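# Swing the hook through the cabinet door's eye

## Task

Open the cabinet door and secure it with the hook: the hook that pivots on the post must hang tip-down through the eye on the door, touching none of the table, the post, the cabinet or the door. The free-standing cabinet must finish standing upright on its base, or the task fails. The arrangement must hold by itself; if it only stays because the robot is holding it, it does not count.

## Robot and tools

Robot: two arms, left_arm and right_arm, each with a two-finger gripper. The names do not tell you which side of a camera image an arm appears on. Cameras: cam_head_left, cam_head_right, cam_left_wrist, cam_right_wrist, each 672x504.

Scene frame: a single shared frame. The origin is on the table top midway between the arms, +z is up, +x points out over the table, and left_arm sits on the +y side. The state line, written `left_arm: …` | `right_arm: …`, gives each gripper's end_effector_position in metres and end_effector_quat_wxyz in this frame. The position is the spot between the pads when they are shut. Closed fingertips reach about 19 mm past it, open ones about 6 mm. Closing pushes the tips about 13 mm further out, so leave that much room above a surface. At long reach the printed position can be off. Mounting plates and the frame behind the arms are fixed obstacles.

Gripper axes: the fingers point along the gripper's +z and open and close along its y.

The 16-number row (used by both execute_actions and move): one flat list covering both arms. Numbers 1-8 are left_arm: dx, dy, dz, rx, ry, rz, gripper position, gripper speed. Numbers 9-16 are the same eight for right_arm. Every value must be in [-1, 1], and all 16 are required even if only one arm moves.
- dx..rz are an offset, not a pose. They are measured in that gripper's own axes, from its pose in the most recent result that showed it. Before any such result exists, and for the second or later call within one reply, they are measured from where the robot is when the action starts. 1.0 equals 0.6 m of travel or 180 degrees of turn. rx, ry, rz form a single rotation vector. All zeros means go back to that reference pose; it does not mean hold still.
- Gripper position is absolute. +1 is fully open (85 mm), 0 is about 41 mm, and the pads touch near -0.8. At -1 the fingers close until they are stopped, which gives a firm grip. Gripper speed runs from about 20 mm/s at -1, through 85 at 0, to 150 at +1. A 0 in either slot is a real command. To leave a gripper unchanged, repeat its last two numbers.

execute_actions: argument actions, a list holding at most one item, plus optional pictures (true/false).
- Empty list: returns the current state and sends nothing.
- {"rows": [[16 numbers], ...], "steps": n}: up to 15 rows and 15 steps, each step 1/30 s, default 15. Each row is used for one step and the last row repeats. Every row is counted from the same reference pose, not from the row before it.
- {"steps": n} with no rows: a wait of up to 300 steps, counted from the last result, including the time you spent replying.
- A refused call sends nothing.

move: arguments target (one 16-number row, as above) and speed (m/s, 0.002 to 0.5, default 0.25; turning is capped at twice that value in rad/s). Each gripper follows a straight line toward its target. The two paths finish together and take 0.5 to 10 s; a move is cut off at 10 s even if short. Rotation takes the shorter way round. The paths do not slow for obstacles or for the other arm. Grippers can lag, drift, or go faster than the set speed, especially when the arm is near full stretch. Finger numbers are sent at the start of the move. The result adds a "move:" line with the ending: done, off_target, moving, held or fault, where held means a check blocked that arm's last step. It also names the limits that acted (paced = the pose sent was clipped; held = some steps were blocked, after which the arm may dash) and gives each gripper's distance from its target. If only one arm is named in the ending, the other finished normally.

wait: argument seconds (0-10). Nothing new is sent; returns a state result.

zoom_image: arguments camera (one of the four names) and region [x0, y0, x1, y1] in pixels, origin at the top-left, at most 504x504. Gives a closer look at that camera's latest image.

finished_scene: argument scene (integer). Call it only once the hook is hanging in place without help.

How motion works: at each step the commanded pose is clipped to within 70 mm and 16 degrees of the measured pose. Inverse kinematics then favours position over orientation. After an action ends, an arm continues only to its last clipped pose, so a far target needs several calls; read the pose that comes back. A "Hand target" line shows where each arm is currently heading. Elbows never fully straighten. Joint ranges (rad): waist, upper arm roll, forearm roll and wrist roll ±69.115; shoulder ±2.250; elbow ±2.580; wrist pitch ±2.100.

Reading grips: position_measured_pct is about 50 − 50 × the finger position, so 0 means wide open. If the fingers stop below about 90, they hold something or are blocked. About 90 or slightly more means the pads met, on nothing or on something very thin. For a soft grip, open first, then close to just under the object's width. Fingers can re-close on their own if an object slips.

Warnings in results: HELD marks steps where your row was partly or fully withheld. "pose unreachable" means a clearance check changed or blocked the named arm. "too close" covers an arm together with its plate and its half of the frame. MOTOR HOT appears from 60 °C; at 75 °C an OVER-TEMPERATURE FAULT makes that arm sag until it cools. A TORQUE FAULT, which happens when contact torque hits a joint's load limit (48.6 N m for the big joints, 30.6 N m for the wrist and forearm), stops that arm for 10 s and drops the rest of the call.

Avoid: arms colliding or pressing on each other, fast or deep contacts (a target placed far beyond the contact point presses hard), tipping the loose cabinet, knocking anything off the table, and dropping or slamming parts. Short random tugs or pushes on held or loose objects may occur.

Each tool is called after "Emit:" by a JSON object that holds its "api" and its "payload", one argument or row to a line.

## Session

Emit:
{"api": "execute_actions", "payload": {
  "actions": []
}}

Scene clock: 0.00 s of 4360.00 s.
left_arm: end_effector_position=(+0.4762, +0.7453, +0.2597) position_measured_pct=0.0 end_effector_quat_wxyz=(+0.382, -0.024, +0.924, +0.009) | right_arm: end_effector_position=(+0.6327, -0.4644, +0.3367) position_measured_pct=0.0 end_effector_quat_wxyz=(+0.020, -0.537, +0.843, -0.026)
Joint positions: left_arm=[-1.61   0.129  0.861  2.121  2.042  0.335 -1.389] | right_arm=[-0.075  0.428 -0.089  1.24   0.718  1.307  2.277]
Joint velocities: left_arm=[-0.    -0.    -0.     0.001 -0.    -0.001  0.001] | right_arm=[ 0.    -0.     0.    -0.     0.    -0.     0.002]
Motor temperatures (°C, as the motors report them): left_arm=[35 36 31 34 38 38 40] | right_arm=[32 32 30 32 37 38 36]
Hand target (left_arm): +0.476, +0.745, +0.260; +0.382, -0.024, +0.924, +0.009
Hand target (right_arm): +0.633, -0.464, +0.337; +0.020, -0.537, +0.843, -0.026

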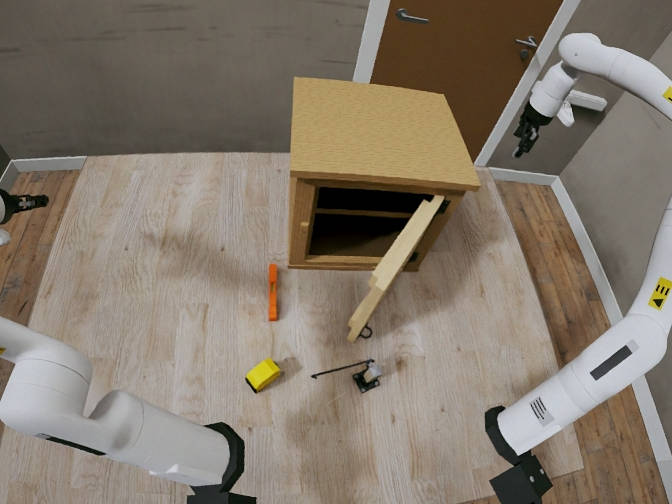

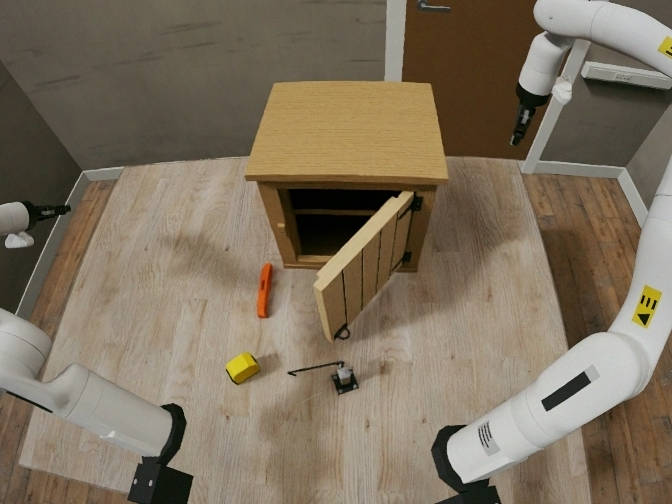

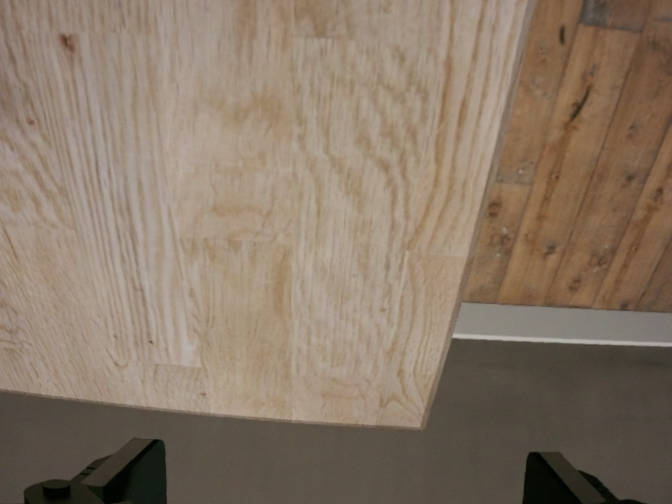

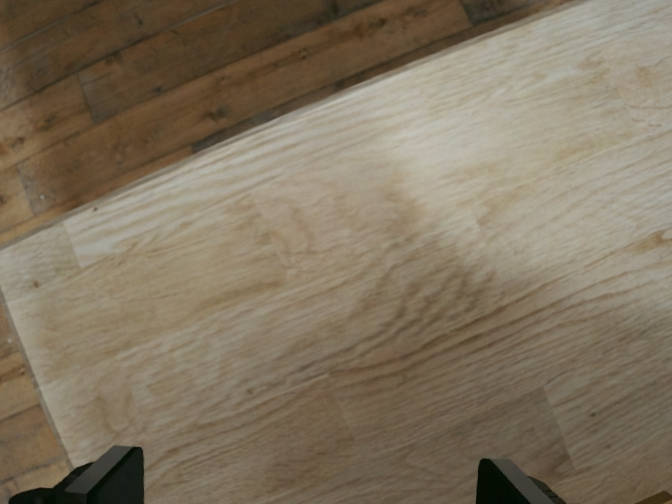

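Emit:
{"api": "move", "payload": {
  "target": [0.018,-0.893,-0.463,0.006,0.249,0.016,1,0,-0.268,0.891,-0.196,-0.0038,0.0287,0.8607,1,0],
  "speed": 0.2
}}

Scene clock: 26.60 s of 4360.00 s.
left_arm: end_effector_position=(+0.2971, +0.2007, +0.4492) position_measured_pct=0.0 end_effector_quat_wxyz=(-0.001, +0.003, +1.000, +0.000) | right_arm: end_effector_position=(+0.2112, -0.0910, +0.4202) position_measured_pct=0.0 end_effector_quat_wxyz=(+0.002, +0.708, +0.707, +0.001)
Joint positions: left_arm=[-1.396 -0.677  2.12   1.787  3.117 -1.217 -0.851] | right_arm=[-1.248  0.605  0.001  1.821  0.429  1.253 -1.653]
Joint velocities: left_arm=[-0.005 -0.004 -0.    -0.002 -0.    -0.003  0.001] | right_arm=[-0.004  0.003 -0.003 -0.001  0.002  0.002 -0.005]
Motor temperatures (°C, as the motors report them): left_arm=[35 36 31 34 38 38 40] | right_arm=[32 32 30 32 37 38 36]
Hand target (left_arm): +0.297, +0.201, +0.449; -0.001, +0.003, +1.000, +0.000
Hand target (right_arm): +0.211, -0.091, +0.420; +0.002, +0.707, +0.707, +0.001
Off the commanded pose (left_arm): 0.002 m, 0 deg.
Off the commanded pose (right_arm): 0.002 m, 0 deg.
After step 90, 16.47 s passed at rest.
move: done

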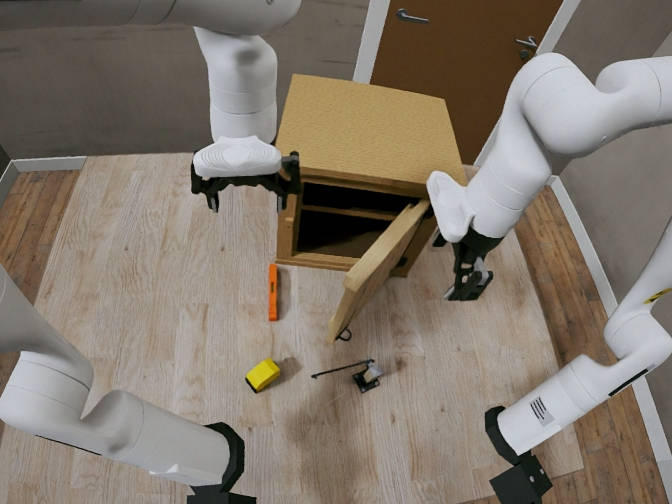

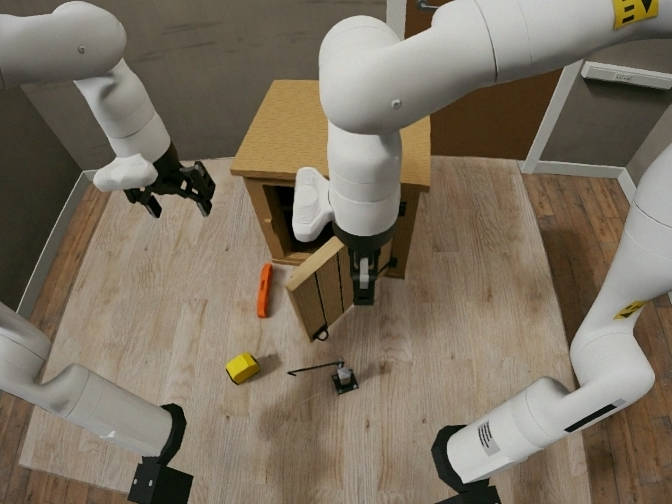

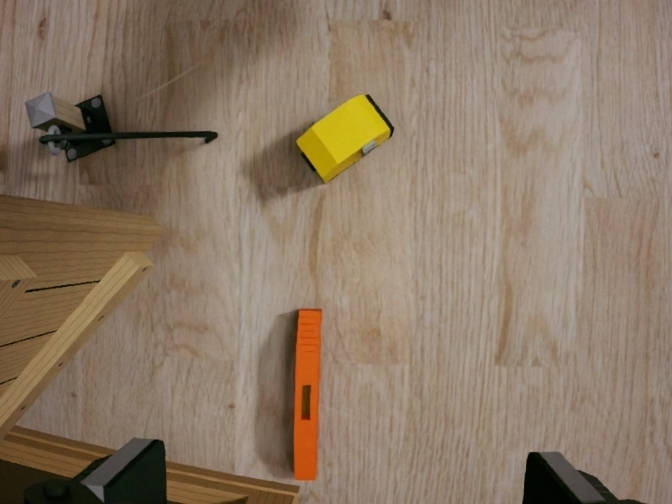

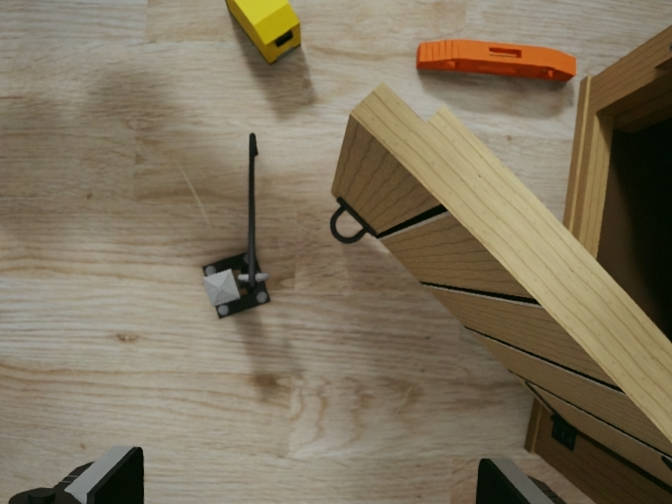

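Emit:
{"api": "move", "payload": {
  "target": [-0.005,-0.2,0.05,0,0,0.244,1,0,0.153,-0.102,0.5,0,0.0556,0,-0.2,0],
  "speed": 0.15
}}

Scene clock: 69.77 s of 4360.00 s.
left_arm: end_effector_position=(+0.2997, +0.0810, +0.4192) position_measured_pct=0.0 end_effector_quat_wxyz=(-0.001, +0.376, +0.926, +0.000) | right_arm: end_effector_position=(+0.1514, +0.0005, +0.1211) position_measured_pct=59.9 end_effector_quat_wxyz=(-0.060, +0.705, +0.704, +0.063)
Joint positions: left_arm=[-1.604 -0.87   2.471  1.57   3.112 -1.203 -1.41 ] | right_arm=[-1.354  1.312  0.367  2.104  0.862  0.064 -2.197]
Joint velocities: left_arm=[-0.002 -0.001 -0.    -0.001  0.001  0.    -0.   ] | right_arm=[-0.01   0.012  0.001  0.001  0.    -0.006 -0.002]
Motor temperatures (°C, as the motors report them): left_arm=[35 36 30 34 38 38 40] | right_arm=[32 32 30 32 37 38 36]
Hand target (left_arm): +0.300, +0.081, +0.419; -0.001, +0.376, +0.926, +0.000
Hand target (right_arm): +0.151, +0.000, +0.121; -0.060, +0.705, +0.704, +0.063
Off the commanded pose (left_arm): 0.000 m, 0 deg.
Off the commanded pose (right_arm): 0.001 m, 0 deg.
After step 90, 37.20 s passed at rest.
move: done

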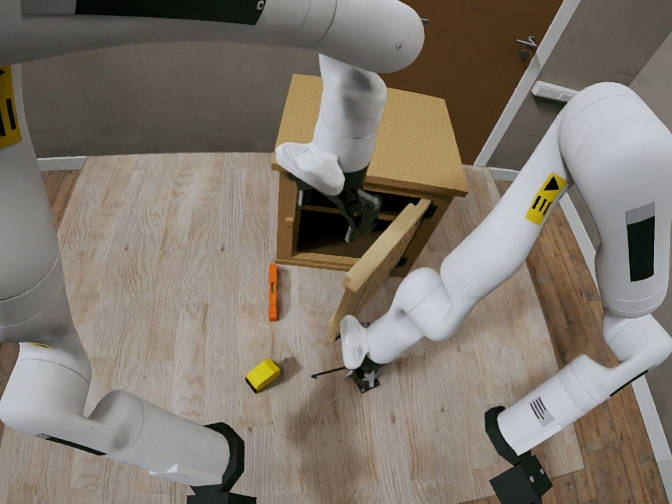

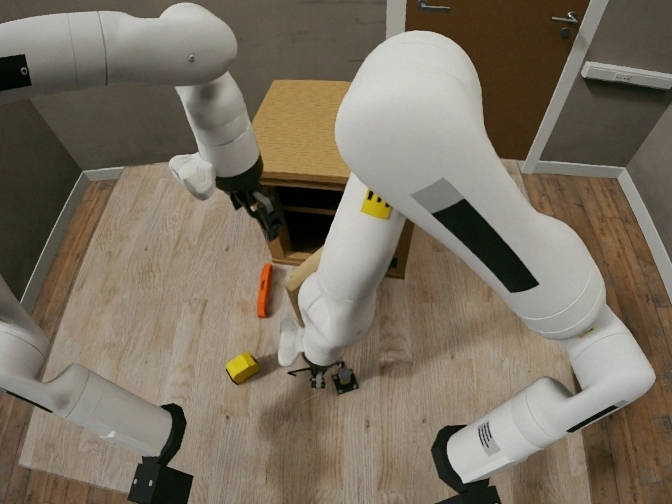

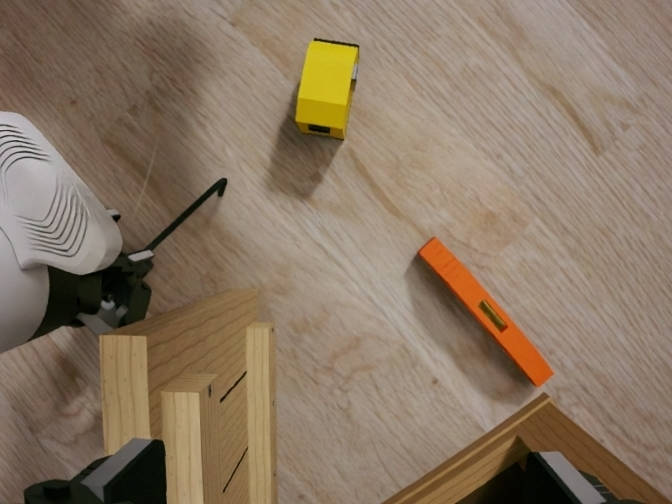

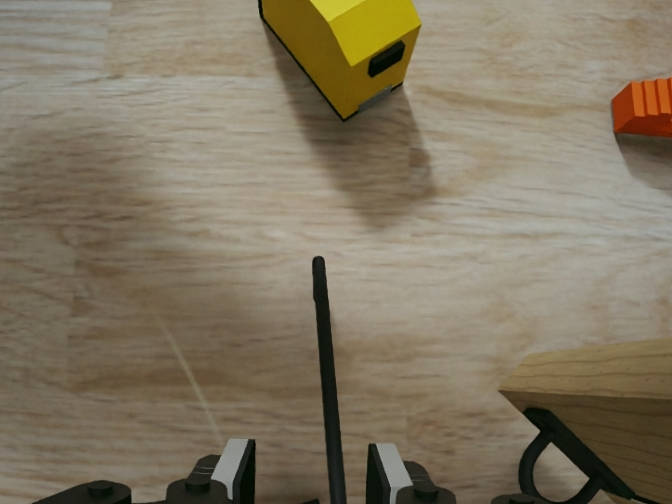

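Emit:
{"api": "move", "payload": {
  "target": [-0.04,-0.125,0.05,0,0,0,1,0,0,0.013,0.105,0,0,-0.028,-0.2,0],
  "speed": 0.05
}}

Scene clock: 78.07 s of 4360.00 s.
left_arm: end_effector_position=(+0.2649, +0.0107, +0.3892) position_measured_pct=0.0 end_effector_quat_wxyz=(-0.001, +0.376, +0.927, +0.000) | right_arm: end_effector_position=(+0.1595, +0.0116, +0.0595) position_measured_pct=59.9 end_effector_quat_wxyz=(-0.058, +0.673, +0.734, +0.066)
Joint positions: left_arm=[-1.581 -1.025  2.527  1.487  3.187 -1.172 -1.33 ] | right_arm=[-1.356  1.503  0.47   2.034  0.891 -0.101 -2.16 ]
Joint velocities: left_arm=[-0.002 -0.004  0.    -0.003 -0.    -0.001  0.001] | right_arm=[-0.     0.006 -0.    -0.    -0.001 -0.001 -0.   ]
Motor temperatures (°C, as the motors report them): left_arm=[35 36 30 34 38 38 40] | right_arm=[32 32 30 32 37 38 36]
Hand target (left_arm): +0.265, +0.011, +0.389; -0.001, +0.376, +0.926, +0.000
Hand target (right_arm): +0.159, +0.011, +0.059; -0.057, +0.673, +0.734, +0.065
Off the commanded pose (left_arm): 0.000 m, 0 deg.
Off the commanded pose (right_arm): 0.001 m, 0 deg.
After step 90, 3.33 s passed at rest.
move: done

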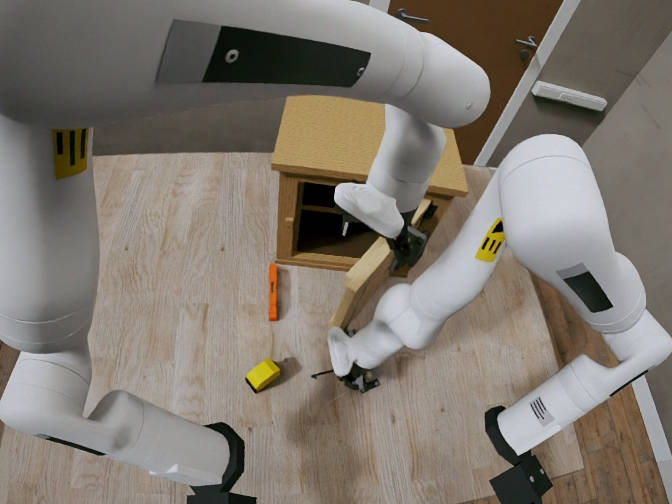

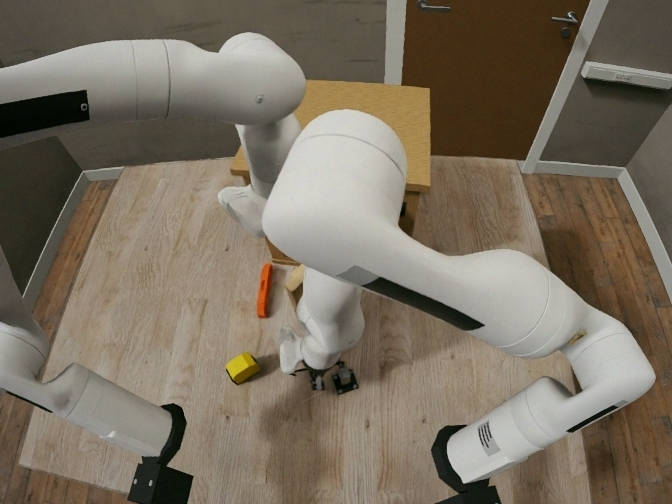

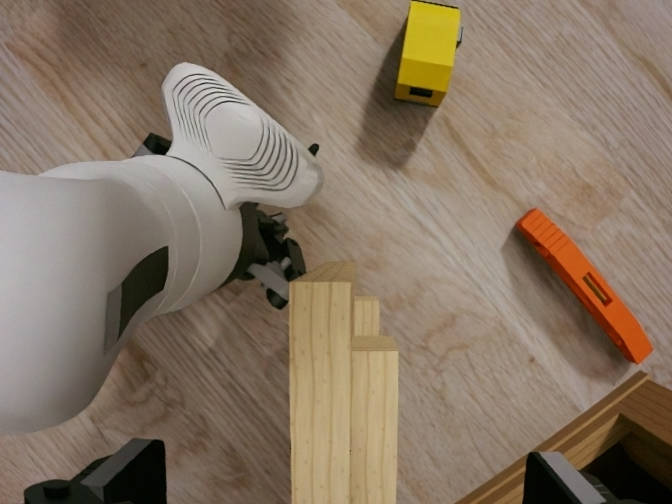

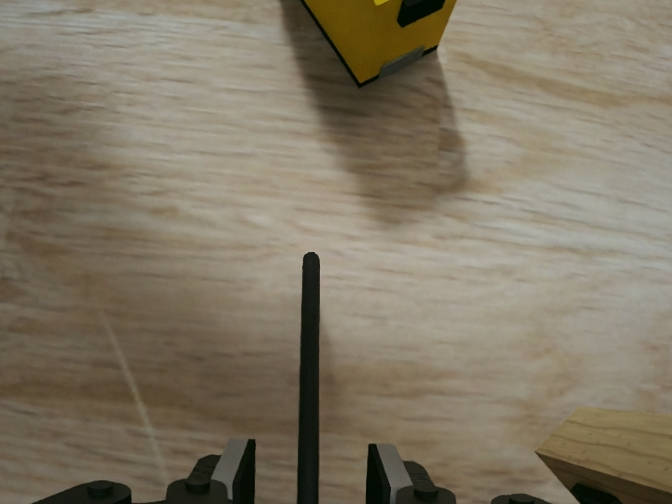

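Emit:
{"api": "move", "payload": {
  "target": [0,0,0.15,0,0,0,0.3,0,0,0,0,0,0,0,-1,-0.5],
  "speed": 0.05
}}

Scene clock: 84.40 s of 4360.00 s.
left_arm: end_effector_position=(+0.2652, +0.0107, +0.2994) position_measured_pct=34.9 end_effector_quat_wxyz=(-0.001, +0.376, +0.927, +0.000) | right_arm: end_effector_position=(+0.1600, +0.0116, +0.0594) position_measured_pct=88.5 end_effector_quat_wxyz=(-0.057, +0.674, +0.734, +0.066)
Joint positions: left_arm=[-1.639 -1.12   2.552  1.623  3.208 -0.929 -1.348] | right_arm=[-1.355  1.503  0.47   2.033  0.891 -0.1   -2.16 ]
Joint velocities: left_arm=[-0.001 -0.002 -0.     0.001 -0.     0.002  0.001] | right_arm=[-0.    -0.    -0.    -0.    -0.    -0.001  0.001]
Motor temperatures (°C, as the motors report them): left_arm=[35 36 30 34 38 38 40] | right_arm=[32 32 30 32 37 38 36]
Hand target (left_arm): +0.265, +0.011, +0.299; -0.001, +0.376, +0.927, +0.000
Hand target (right_arm): +0.160, +0.012, +0.059; -0.058, +0.673, +0.734, +0.066
Off the commanded pose (left_arm): 0.001 m, 0 deg.
Off the commanded pose (right_arm): 0.001 m, 0 deg.
After step 90, 1.27 s passed at rest.
move: done

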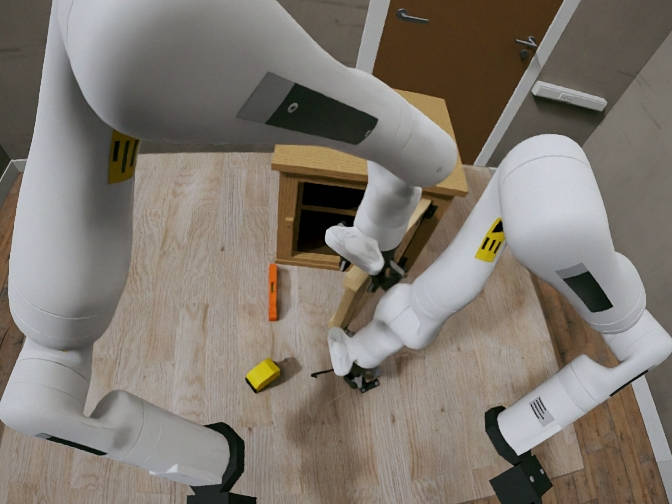

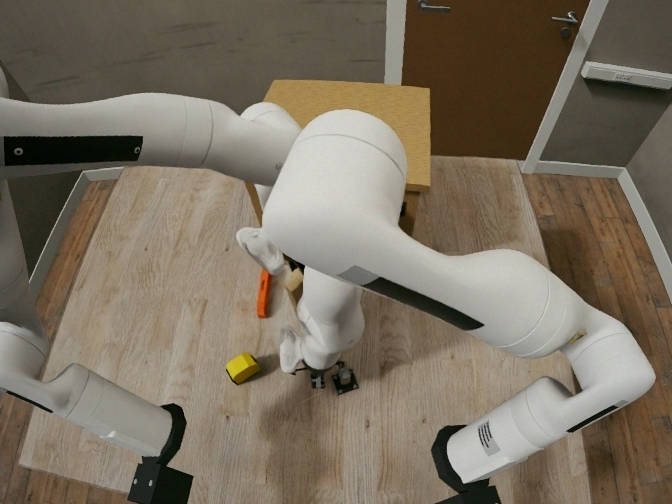

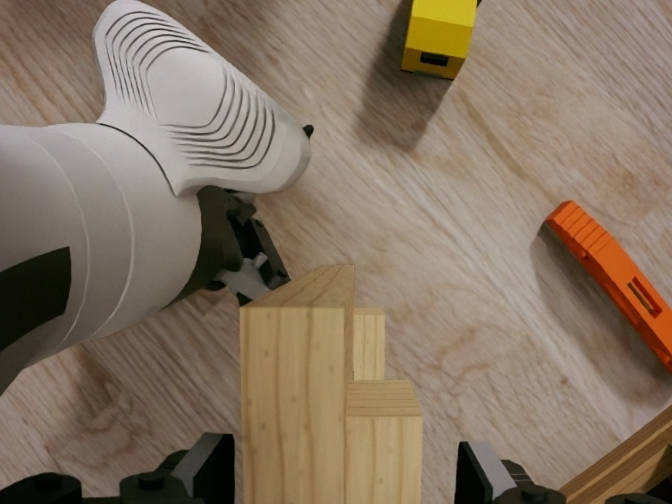

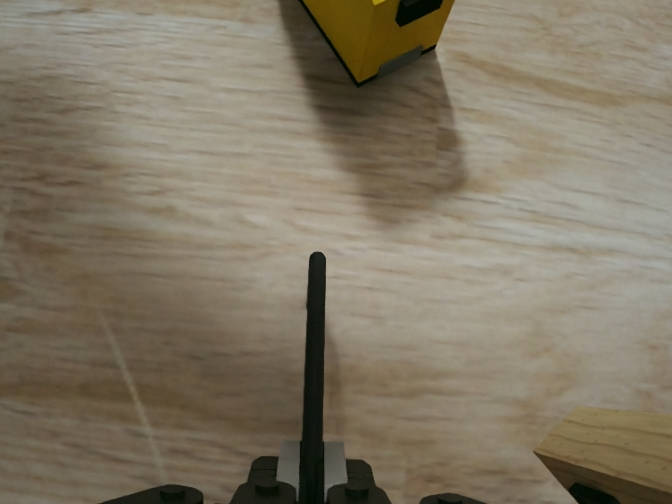

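Emit:
{"api": "move", "payload": {
  "target": [-0.012,0.1,0,0,0,0.07,0.3,0,0.0145,0,-0.0318,0,0.111,0,-1,-0.5],
  "speed": 0.04
}}

Emit:
{"api": "move", "payload": {
  "target": [0,0,0,0,0,0,0.3,0,0.0145,0,-0.0318,0,0.111,0,-1,-0.5],
  "speed": 0.04
}}

Scene clock: 101.03 s of 4360.00 s.
left_arm: end_effector_position=(+0.3120, +0.0486, +0.2996) position_measured_pct=34.9 end_effector_quat_wxyz=(-0.001, +0.475, +0.880, -0.000) | right_arm: end_effector_position=(+0.1592, +0.0182, +0.0809) position_measured_pct=88.5 end_effector_quat_wxyz=(-0.184, +0.652, +0.713, +0.183)
Joint positions: left_arm=[-1.753 -1.042  2.578  1.645  3.095 -0.916 -1.594] | right_arm=[-1.443  1.676  0.73   2.299  0.565 -0.902 -1.871]
Joint velocities: left_arm=[-0.001  0.001 -0.    -0.001  0.    -0.     0.   ] | right_arm=[ 0.001  0.002  0.001  0.    -0.001 -0.007  0.001]
Motor temperatures (°C, as the motors report them): left_arm=[35 37 30 34 38 38 40] | right_arm=[32 32 30 32 37 38 36]
Hand target (left_arm): +0.312, +0.049, +0.300; -0.001, +0.475, +0.880, -0.000
Hand target (right_arm): +0.159, +0.017, +0.080; -0.184, +0.652, +0.713, +0.182
Off the commanded pose (left_arm): 0.000 m, 0 deg.
Off the commanded pose (right_arm): 0.002 m, 0 deg.
After step 90, 9.03 s passed at rest.
move: done

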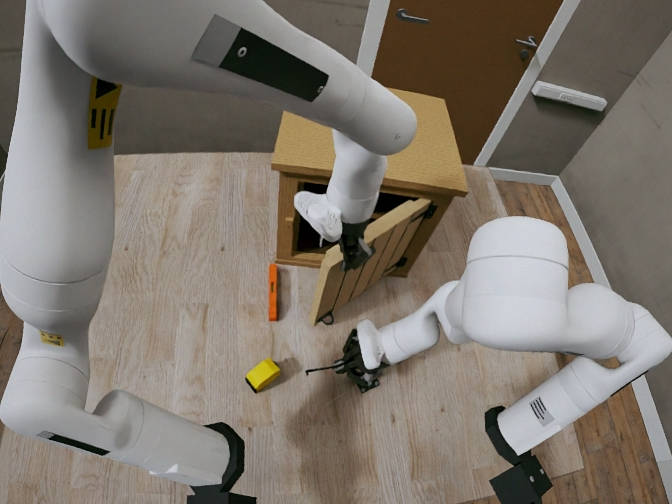

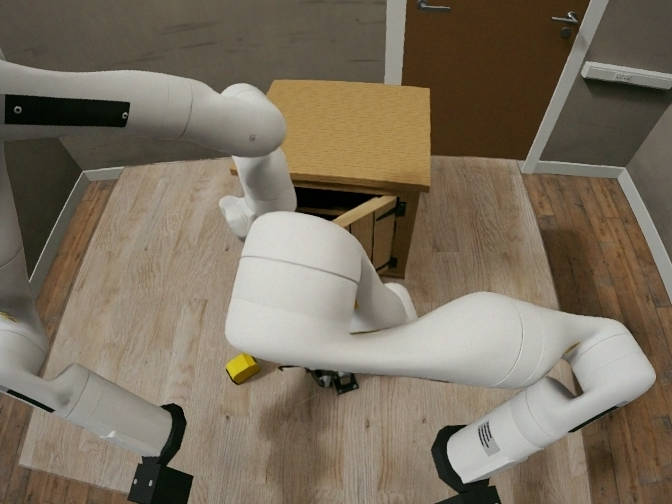

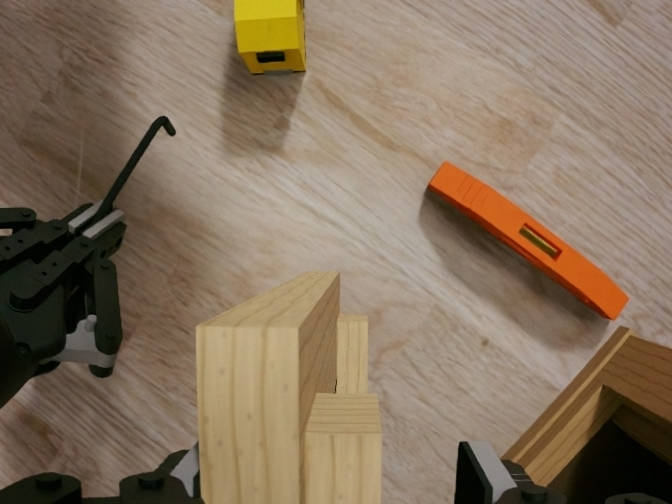

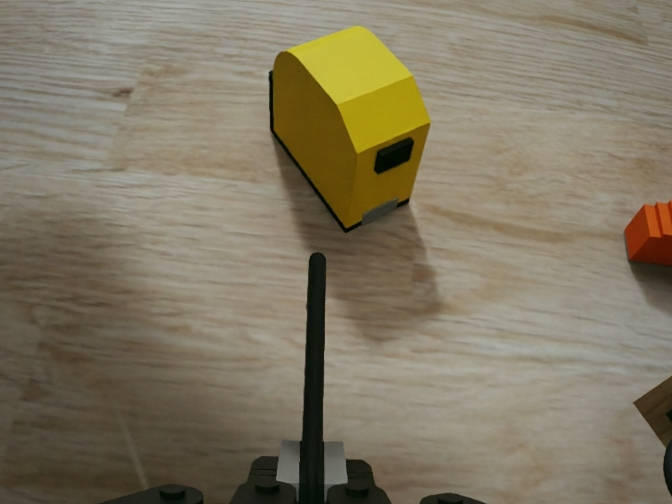

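Scene clock: 105.63 s of 4360.00 s.
left_arm: end_effector_position=(+0.3120, +0.0486, +0.2996) position_measured_pct=34.9 end_effector_quat_wxyz=(-0.001, +0.475, +0.880, -0.000) | right_arm: end_effector_position=(+0.1584, +0.0173, +0.1032) position_measured_pct=88.5 end_effector_quat_wxyz=(-0.306, +0.609, +0.670, +0.294)
Joint positions: left_arm=[-1.753 -1.042  2.578  1.645  3.095 -0.916 -1.594] | right_arm=[-1.195  1.823  0.751  2.435  0.458 -1.577 -1.568]
Joint velocities: left_arm=[ 0.     0.    -0.    -0.001  0.    -0.001  0.001] | right_arm=[ 0.003  0.003  0.    -0.001  0.001 -0.007  0.   ]
Motor temperatures (°C, as the motors report them): left_arm=[35 37 30 34 38 38 40] | right_arm=[32 32 30 32 37 38 36]
Hand target (left_arm): +0.312, +0.049, +0.300; -0.001, +0.475, +0.880, -0.000
Hand target (right_arm): +0.158, +0.016, +0.102; -0.306, +0.610, +0.670, +0.293
Off the commanded pose (left_arm): 0.000 m, 0 deg.
Off the commanded pose (right_arm): 0.002 m, 0 deg.
move: done

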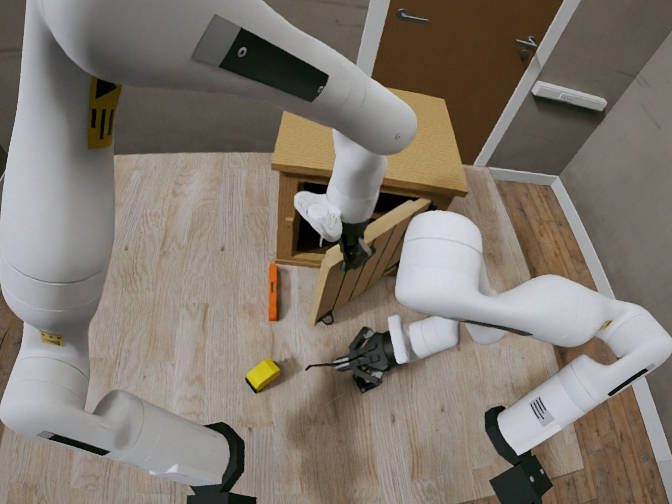

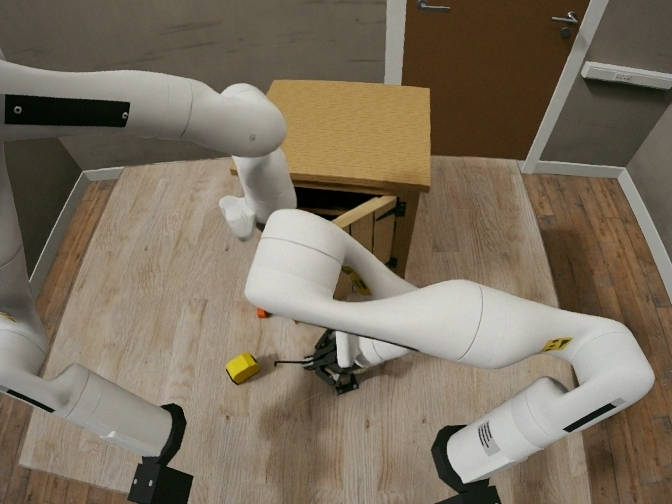

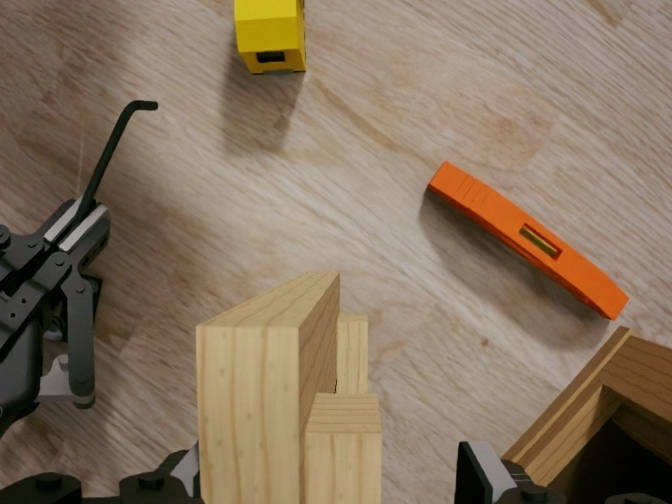

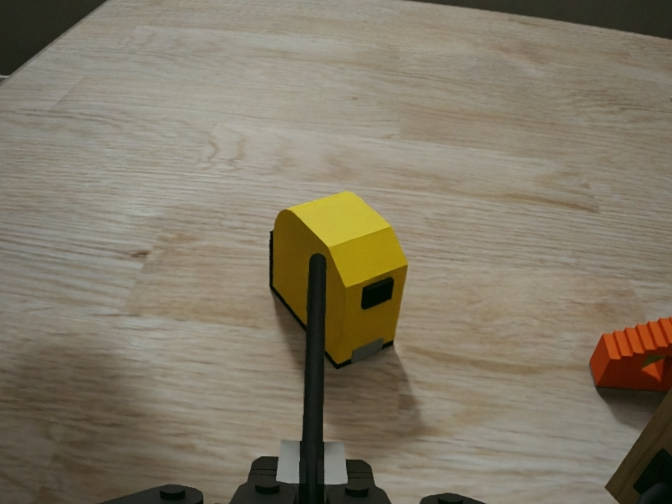

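Emit:
{"api": "execute_actions", "payload": {
  "actions": []
}}

Scene clock: 119.57 s of 4360.00 s.
left_arm: end_effector_position=(+0.3120, +0.0486, +0.2996) position_measured_pct=34.9 end_effector_quat_wxyz=(-0.001, +0.475, +0.880, -0.000) | right_arm: end_effector_position=(+0.1584, +0.0173, +0.1032) position_measured_pct=88.5 end_effector_quat_wxyz=(-0.307, +0.609, +0.670, +0.294)
Joint positions: left_arm=[-1.753 -1.042  2.578  1.645  3.095 -0.916 -1.594] | right_arm=[-1.195  1.823  0.751  2.435  0.458 -1.578 -1.568]
Joint velocities: left_arm=[ 0.    -0.    -0.    -0.001  0.     0.001 -0.001] | right_arm=[ 0.    -0.     0.001  0.    -0.001  0.001 -0.001]
Motor temperatures (°C, as the motors report them): left_arm=[35 37 30 34 38 38 40] | right_arm=[32 33 30 32 37 38 36]
Hand target (left_arm): +0.312, +0.049, +0.300; -0.001, +0.475, +0.880, -0.000
Hand target (right_arm): +0.158, +0.016, +0.102; -0.306, +0.610, +0.670, +0.293
Off the commanded pose (left_arm): 0.000 m, 0 deg.
Off the commanded pose (right_arm): 0.002 m, 0 deg.
Steps of this call (steps 1 to 90: nothing new was sent; then 10.93 s passed at rest). Readings (end_effector_position | what the end effector reports):
1: left_arm (+0.3120, +0.0486, +0.2996) | right_arm (+0.1584, +0.0173, +0.1032) | left_arm position_measured_pct=34.9 | right_arm position_measured_pct=88.5
2: left_arm (+0.3120, +0.0486, +0.2996) | right_arm (+0.1584, +0.0173, +0.1032) | left_arm position_measured_pct=34.9 | right_arm position_measured_pct=88.5
4: left_arm (+0.3120, +0.0486, +0.2996) | right_arm (+0.1584, +0.0173, +0.1032) | left_arm position_measured_pct=34.9 | right_arm position_measured_pct=88.5
8: left_arm (+0.3120, +0.0486, +0.2996) | right_arm (+0.1584, +0.0173, +0.1032) | left_arm position_measured_pct=34.9 | right_arm position_measured_pct=88.5
90: the state above

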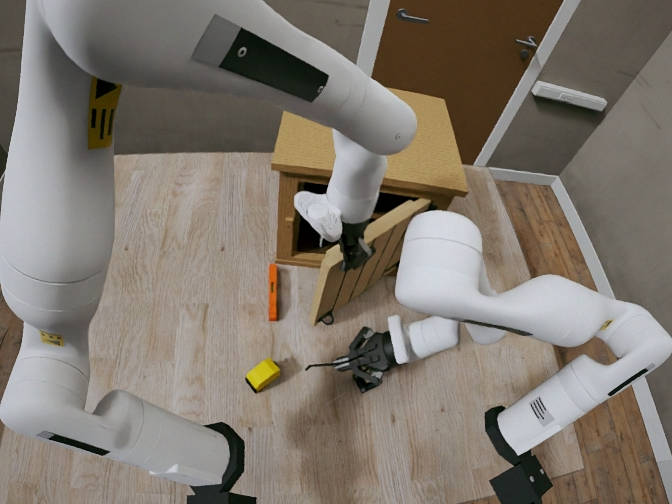

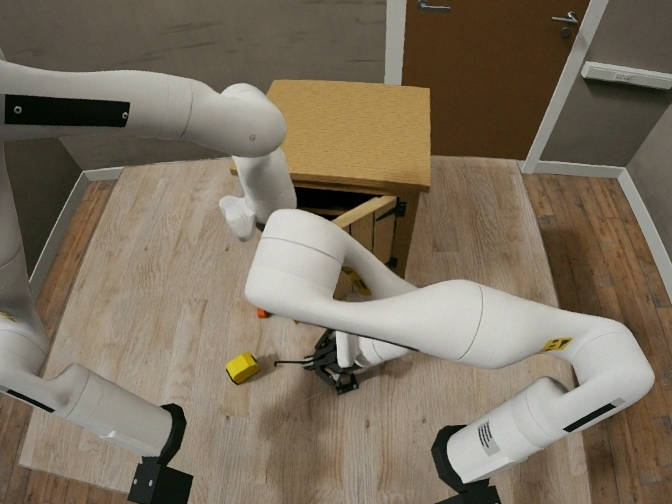

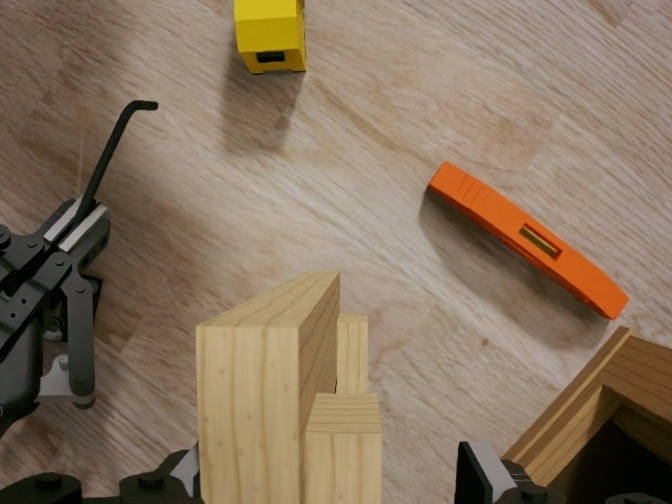

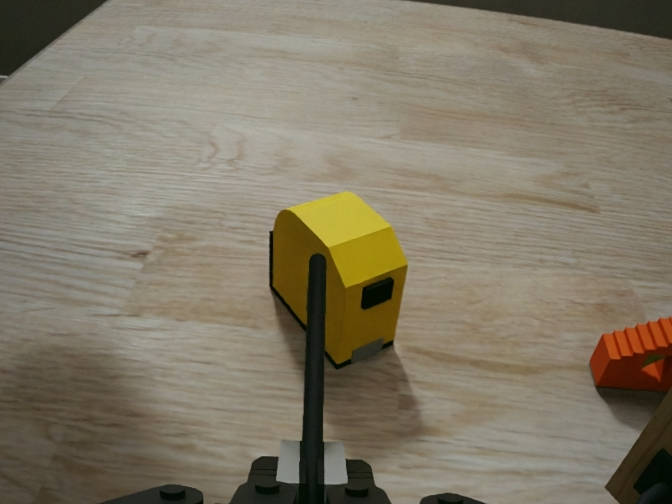

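Emit:
{"api": "move", "payload": {
  "target": [0,0,0,0,0,0,0.3,0, -0.0038,0.0342,-0.0046,-0.0853,-0.0022,0.0711,-1,-0.5],
  "speed": 0.1
}}

Scene clock: 126.63 s of 4360.00 s.
left_arm: end_effector_position=(+0.3120, +0.0486, +0.2996) position_measured_pct=34.9 end_effector_quat_wxyz=(-0.001, +0.475, +0.880, -0.000) | right_arm: end_effector_position=(+0.1804, +0.0153, +0.1039) position_measured_pct=88.5 end_effector_quat_wxyz=(-0.250, +0.716, +0.554, +0.344)
Joint positions: left_arm=[-1.753 -1.042  2.578  1.645  3.095 -0.916 -1.594] | right_arm=[-1.263  1.841  0.486  2.485 -0.045 -1.56  -1.681]
Joint velocities: left_arm=[-0.    -0.    -0.     0.001 -0.001 -0.001  0.001] | right_arm=[-0.001 -0.    -0.001  0.    -0.003  0.001  0.002]
Motor temperatures (°C, as the motors report them): left_arm=[36 37 30 34 38 38 40] | right_arm=[32 33 30 32 37 38 36]
Hand target (left_arm): +0.312, +0.049, +0.300; -0.001, +0.475, +0.880, -0.000
Hand target (right_arm): +0.179, +0.016, +0.104; -0.251, +0.716, +0.554, +0.343
Off the commanded pose (left_arm): 0.000 m, 0 deg.
Off the commanded pose (right_arm): 0.001 m, 0 deg.
After step 90, 2.03 s passed at rest.
move: done

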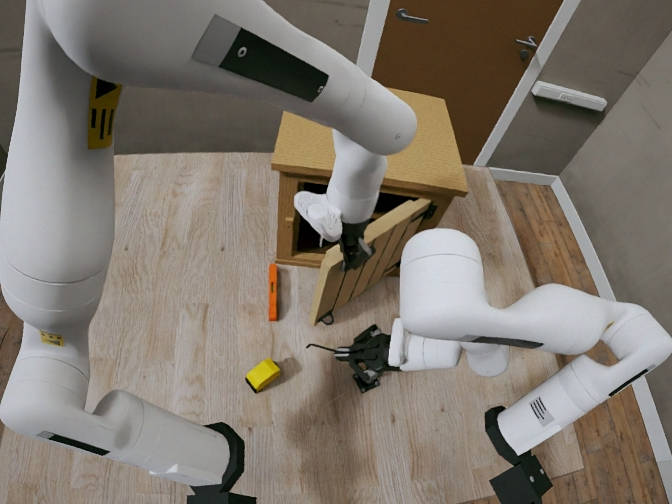

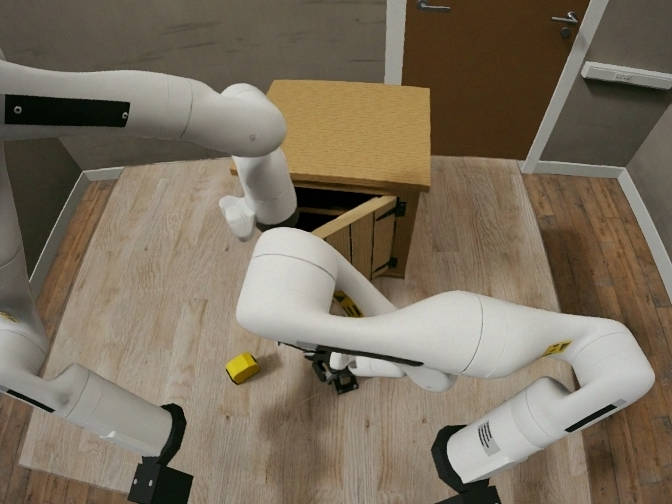

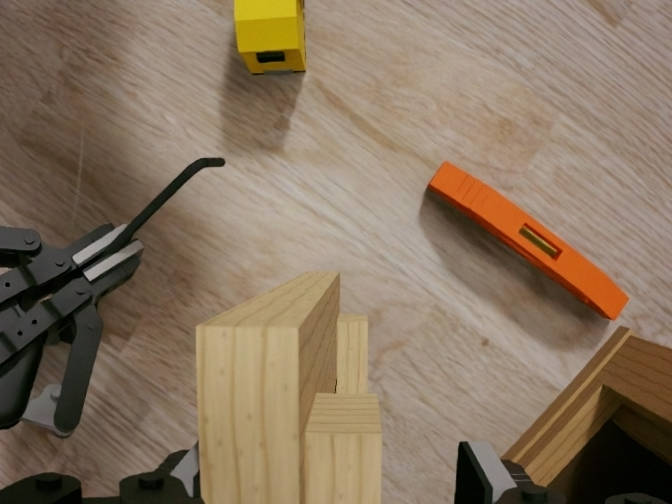

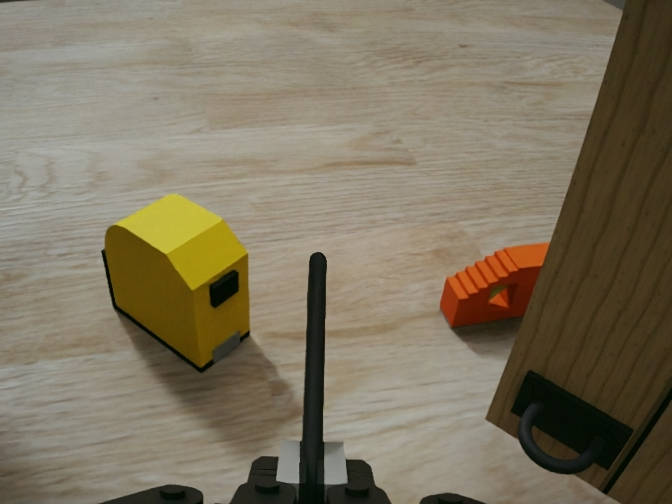

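Emit:
{"api": "move", "payload": {
  "target": [0,0,0,0,0,0,0.3,0, -0.0038,0.0342,-0.0046,-0.0853,-0.0022,0.0711,-1,-0.5],
  "speed": 0.1
}}

Scene clock: 132.83 s of 4360.00 s.
left_arm: end_effector_position=(+0.3120, +0.0486, +0.2996) position_measured_pct=34.9 end_effector_quat_wxyz=(-0.001, +0.475, +0.880, -0.000) | right_arm: end_effector_position=(+0.2005, +0.0061, +0.1044) position_measured_pct=88.5 end_effector_quat_wxyz=(-0.186, +0.801, +0.421, +0.383)
Joint positions: left_arm=[-1.753 -1.042  2.578  1.645  3.095 -0.916 -1.594] | right_arm=[-1.349  1.822  0.236  2.434 -0.542 -1.443 -1.772]
Joint velocities: left_arm=[ 0.001 -0.     0.    -0.001 -0.     0.001 -0.001] | right_arm=[-0.001 -0.001 -0.002 -0.001 -0.004  0.001  0.001]
Motor temperatures (°C, as the motors report them): left_arm=[36 37 30 34 38 38 40] | right_arm=[32 33 30 32 37 38 36]
Hand target (left_arm): +0.312, +0.049, +0.300; -0.001, +0.475, +0.880, -0.000
Hand target (right_arm): +0.200, +0.007, +0.104; -0.187, +0.801, +0.421, +0.382
Off the commanded pose (left_arm): 0.000 m, 0 deg.
Off the commanded pose (right_arm): 0.001 m, 0 deg.
After step 90, 1.17 s passed at rest.
move: done

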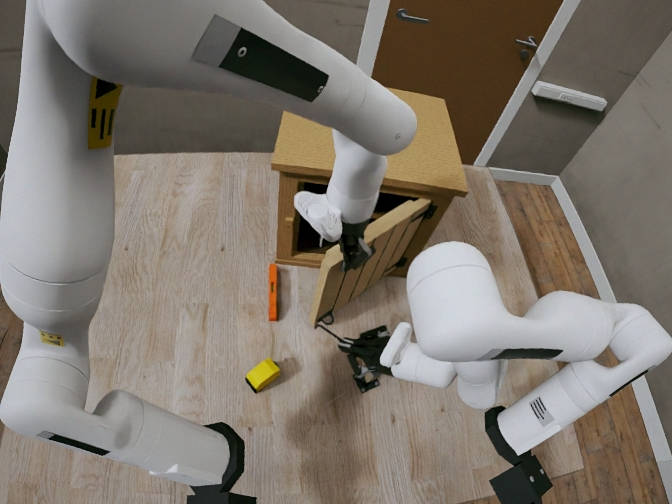

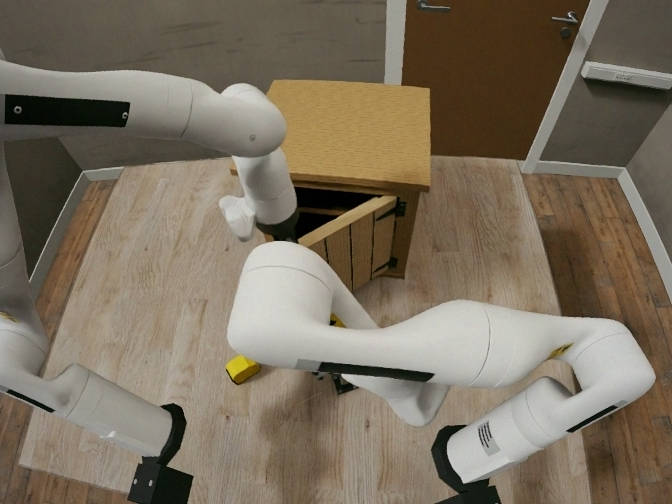

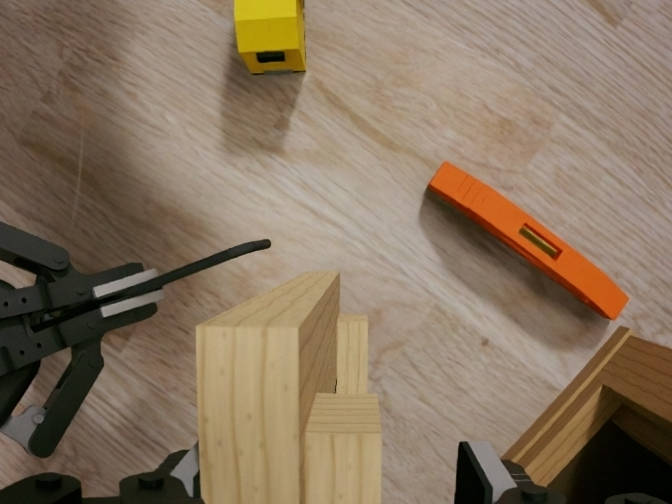

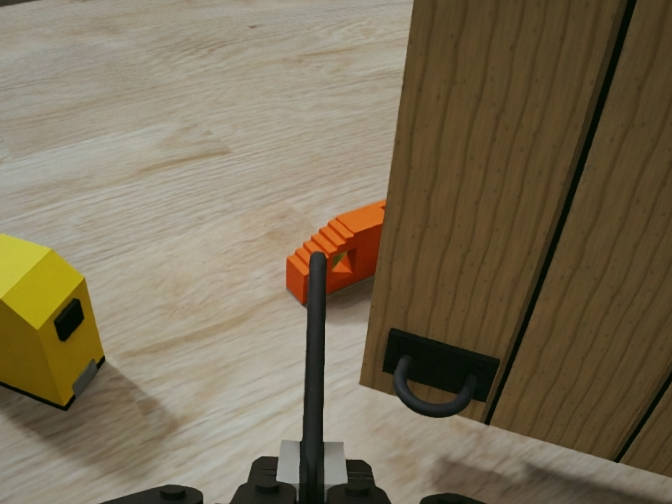

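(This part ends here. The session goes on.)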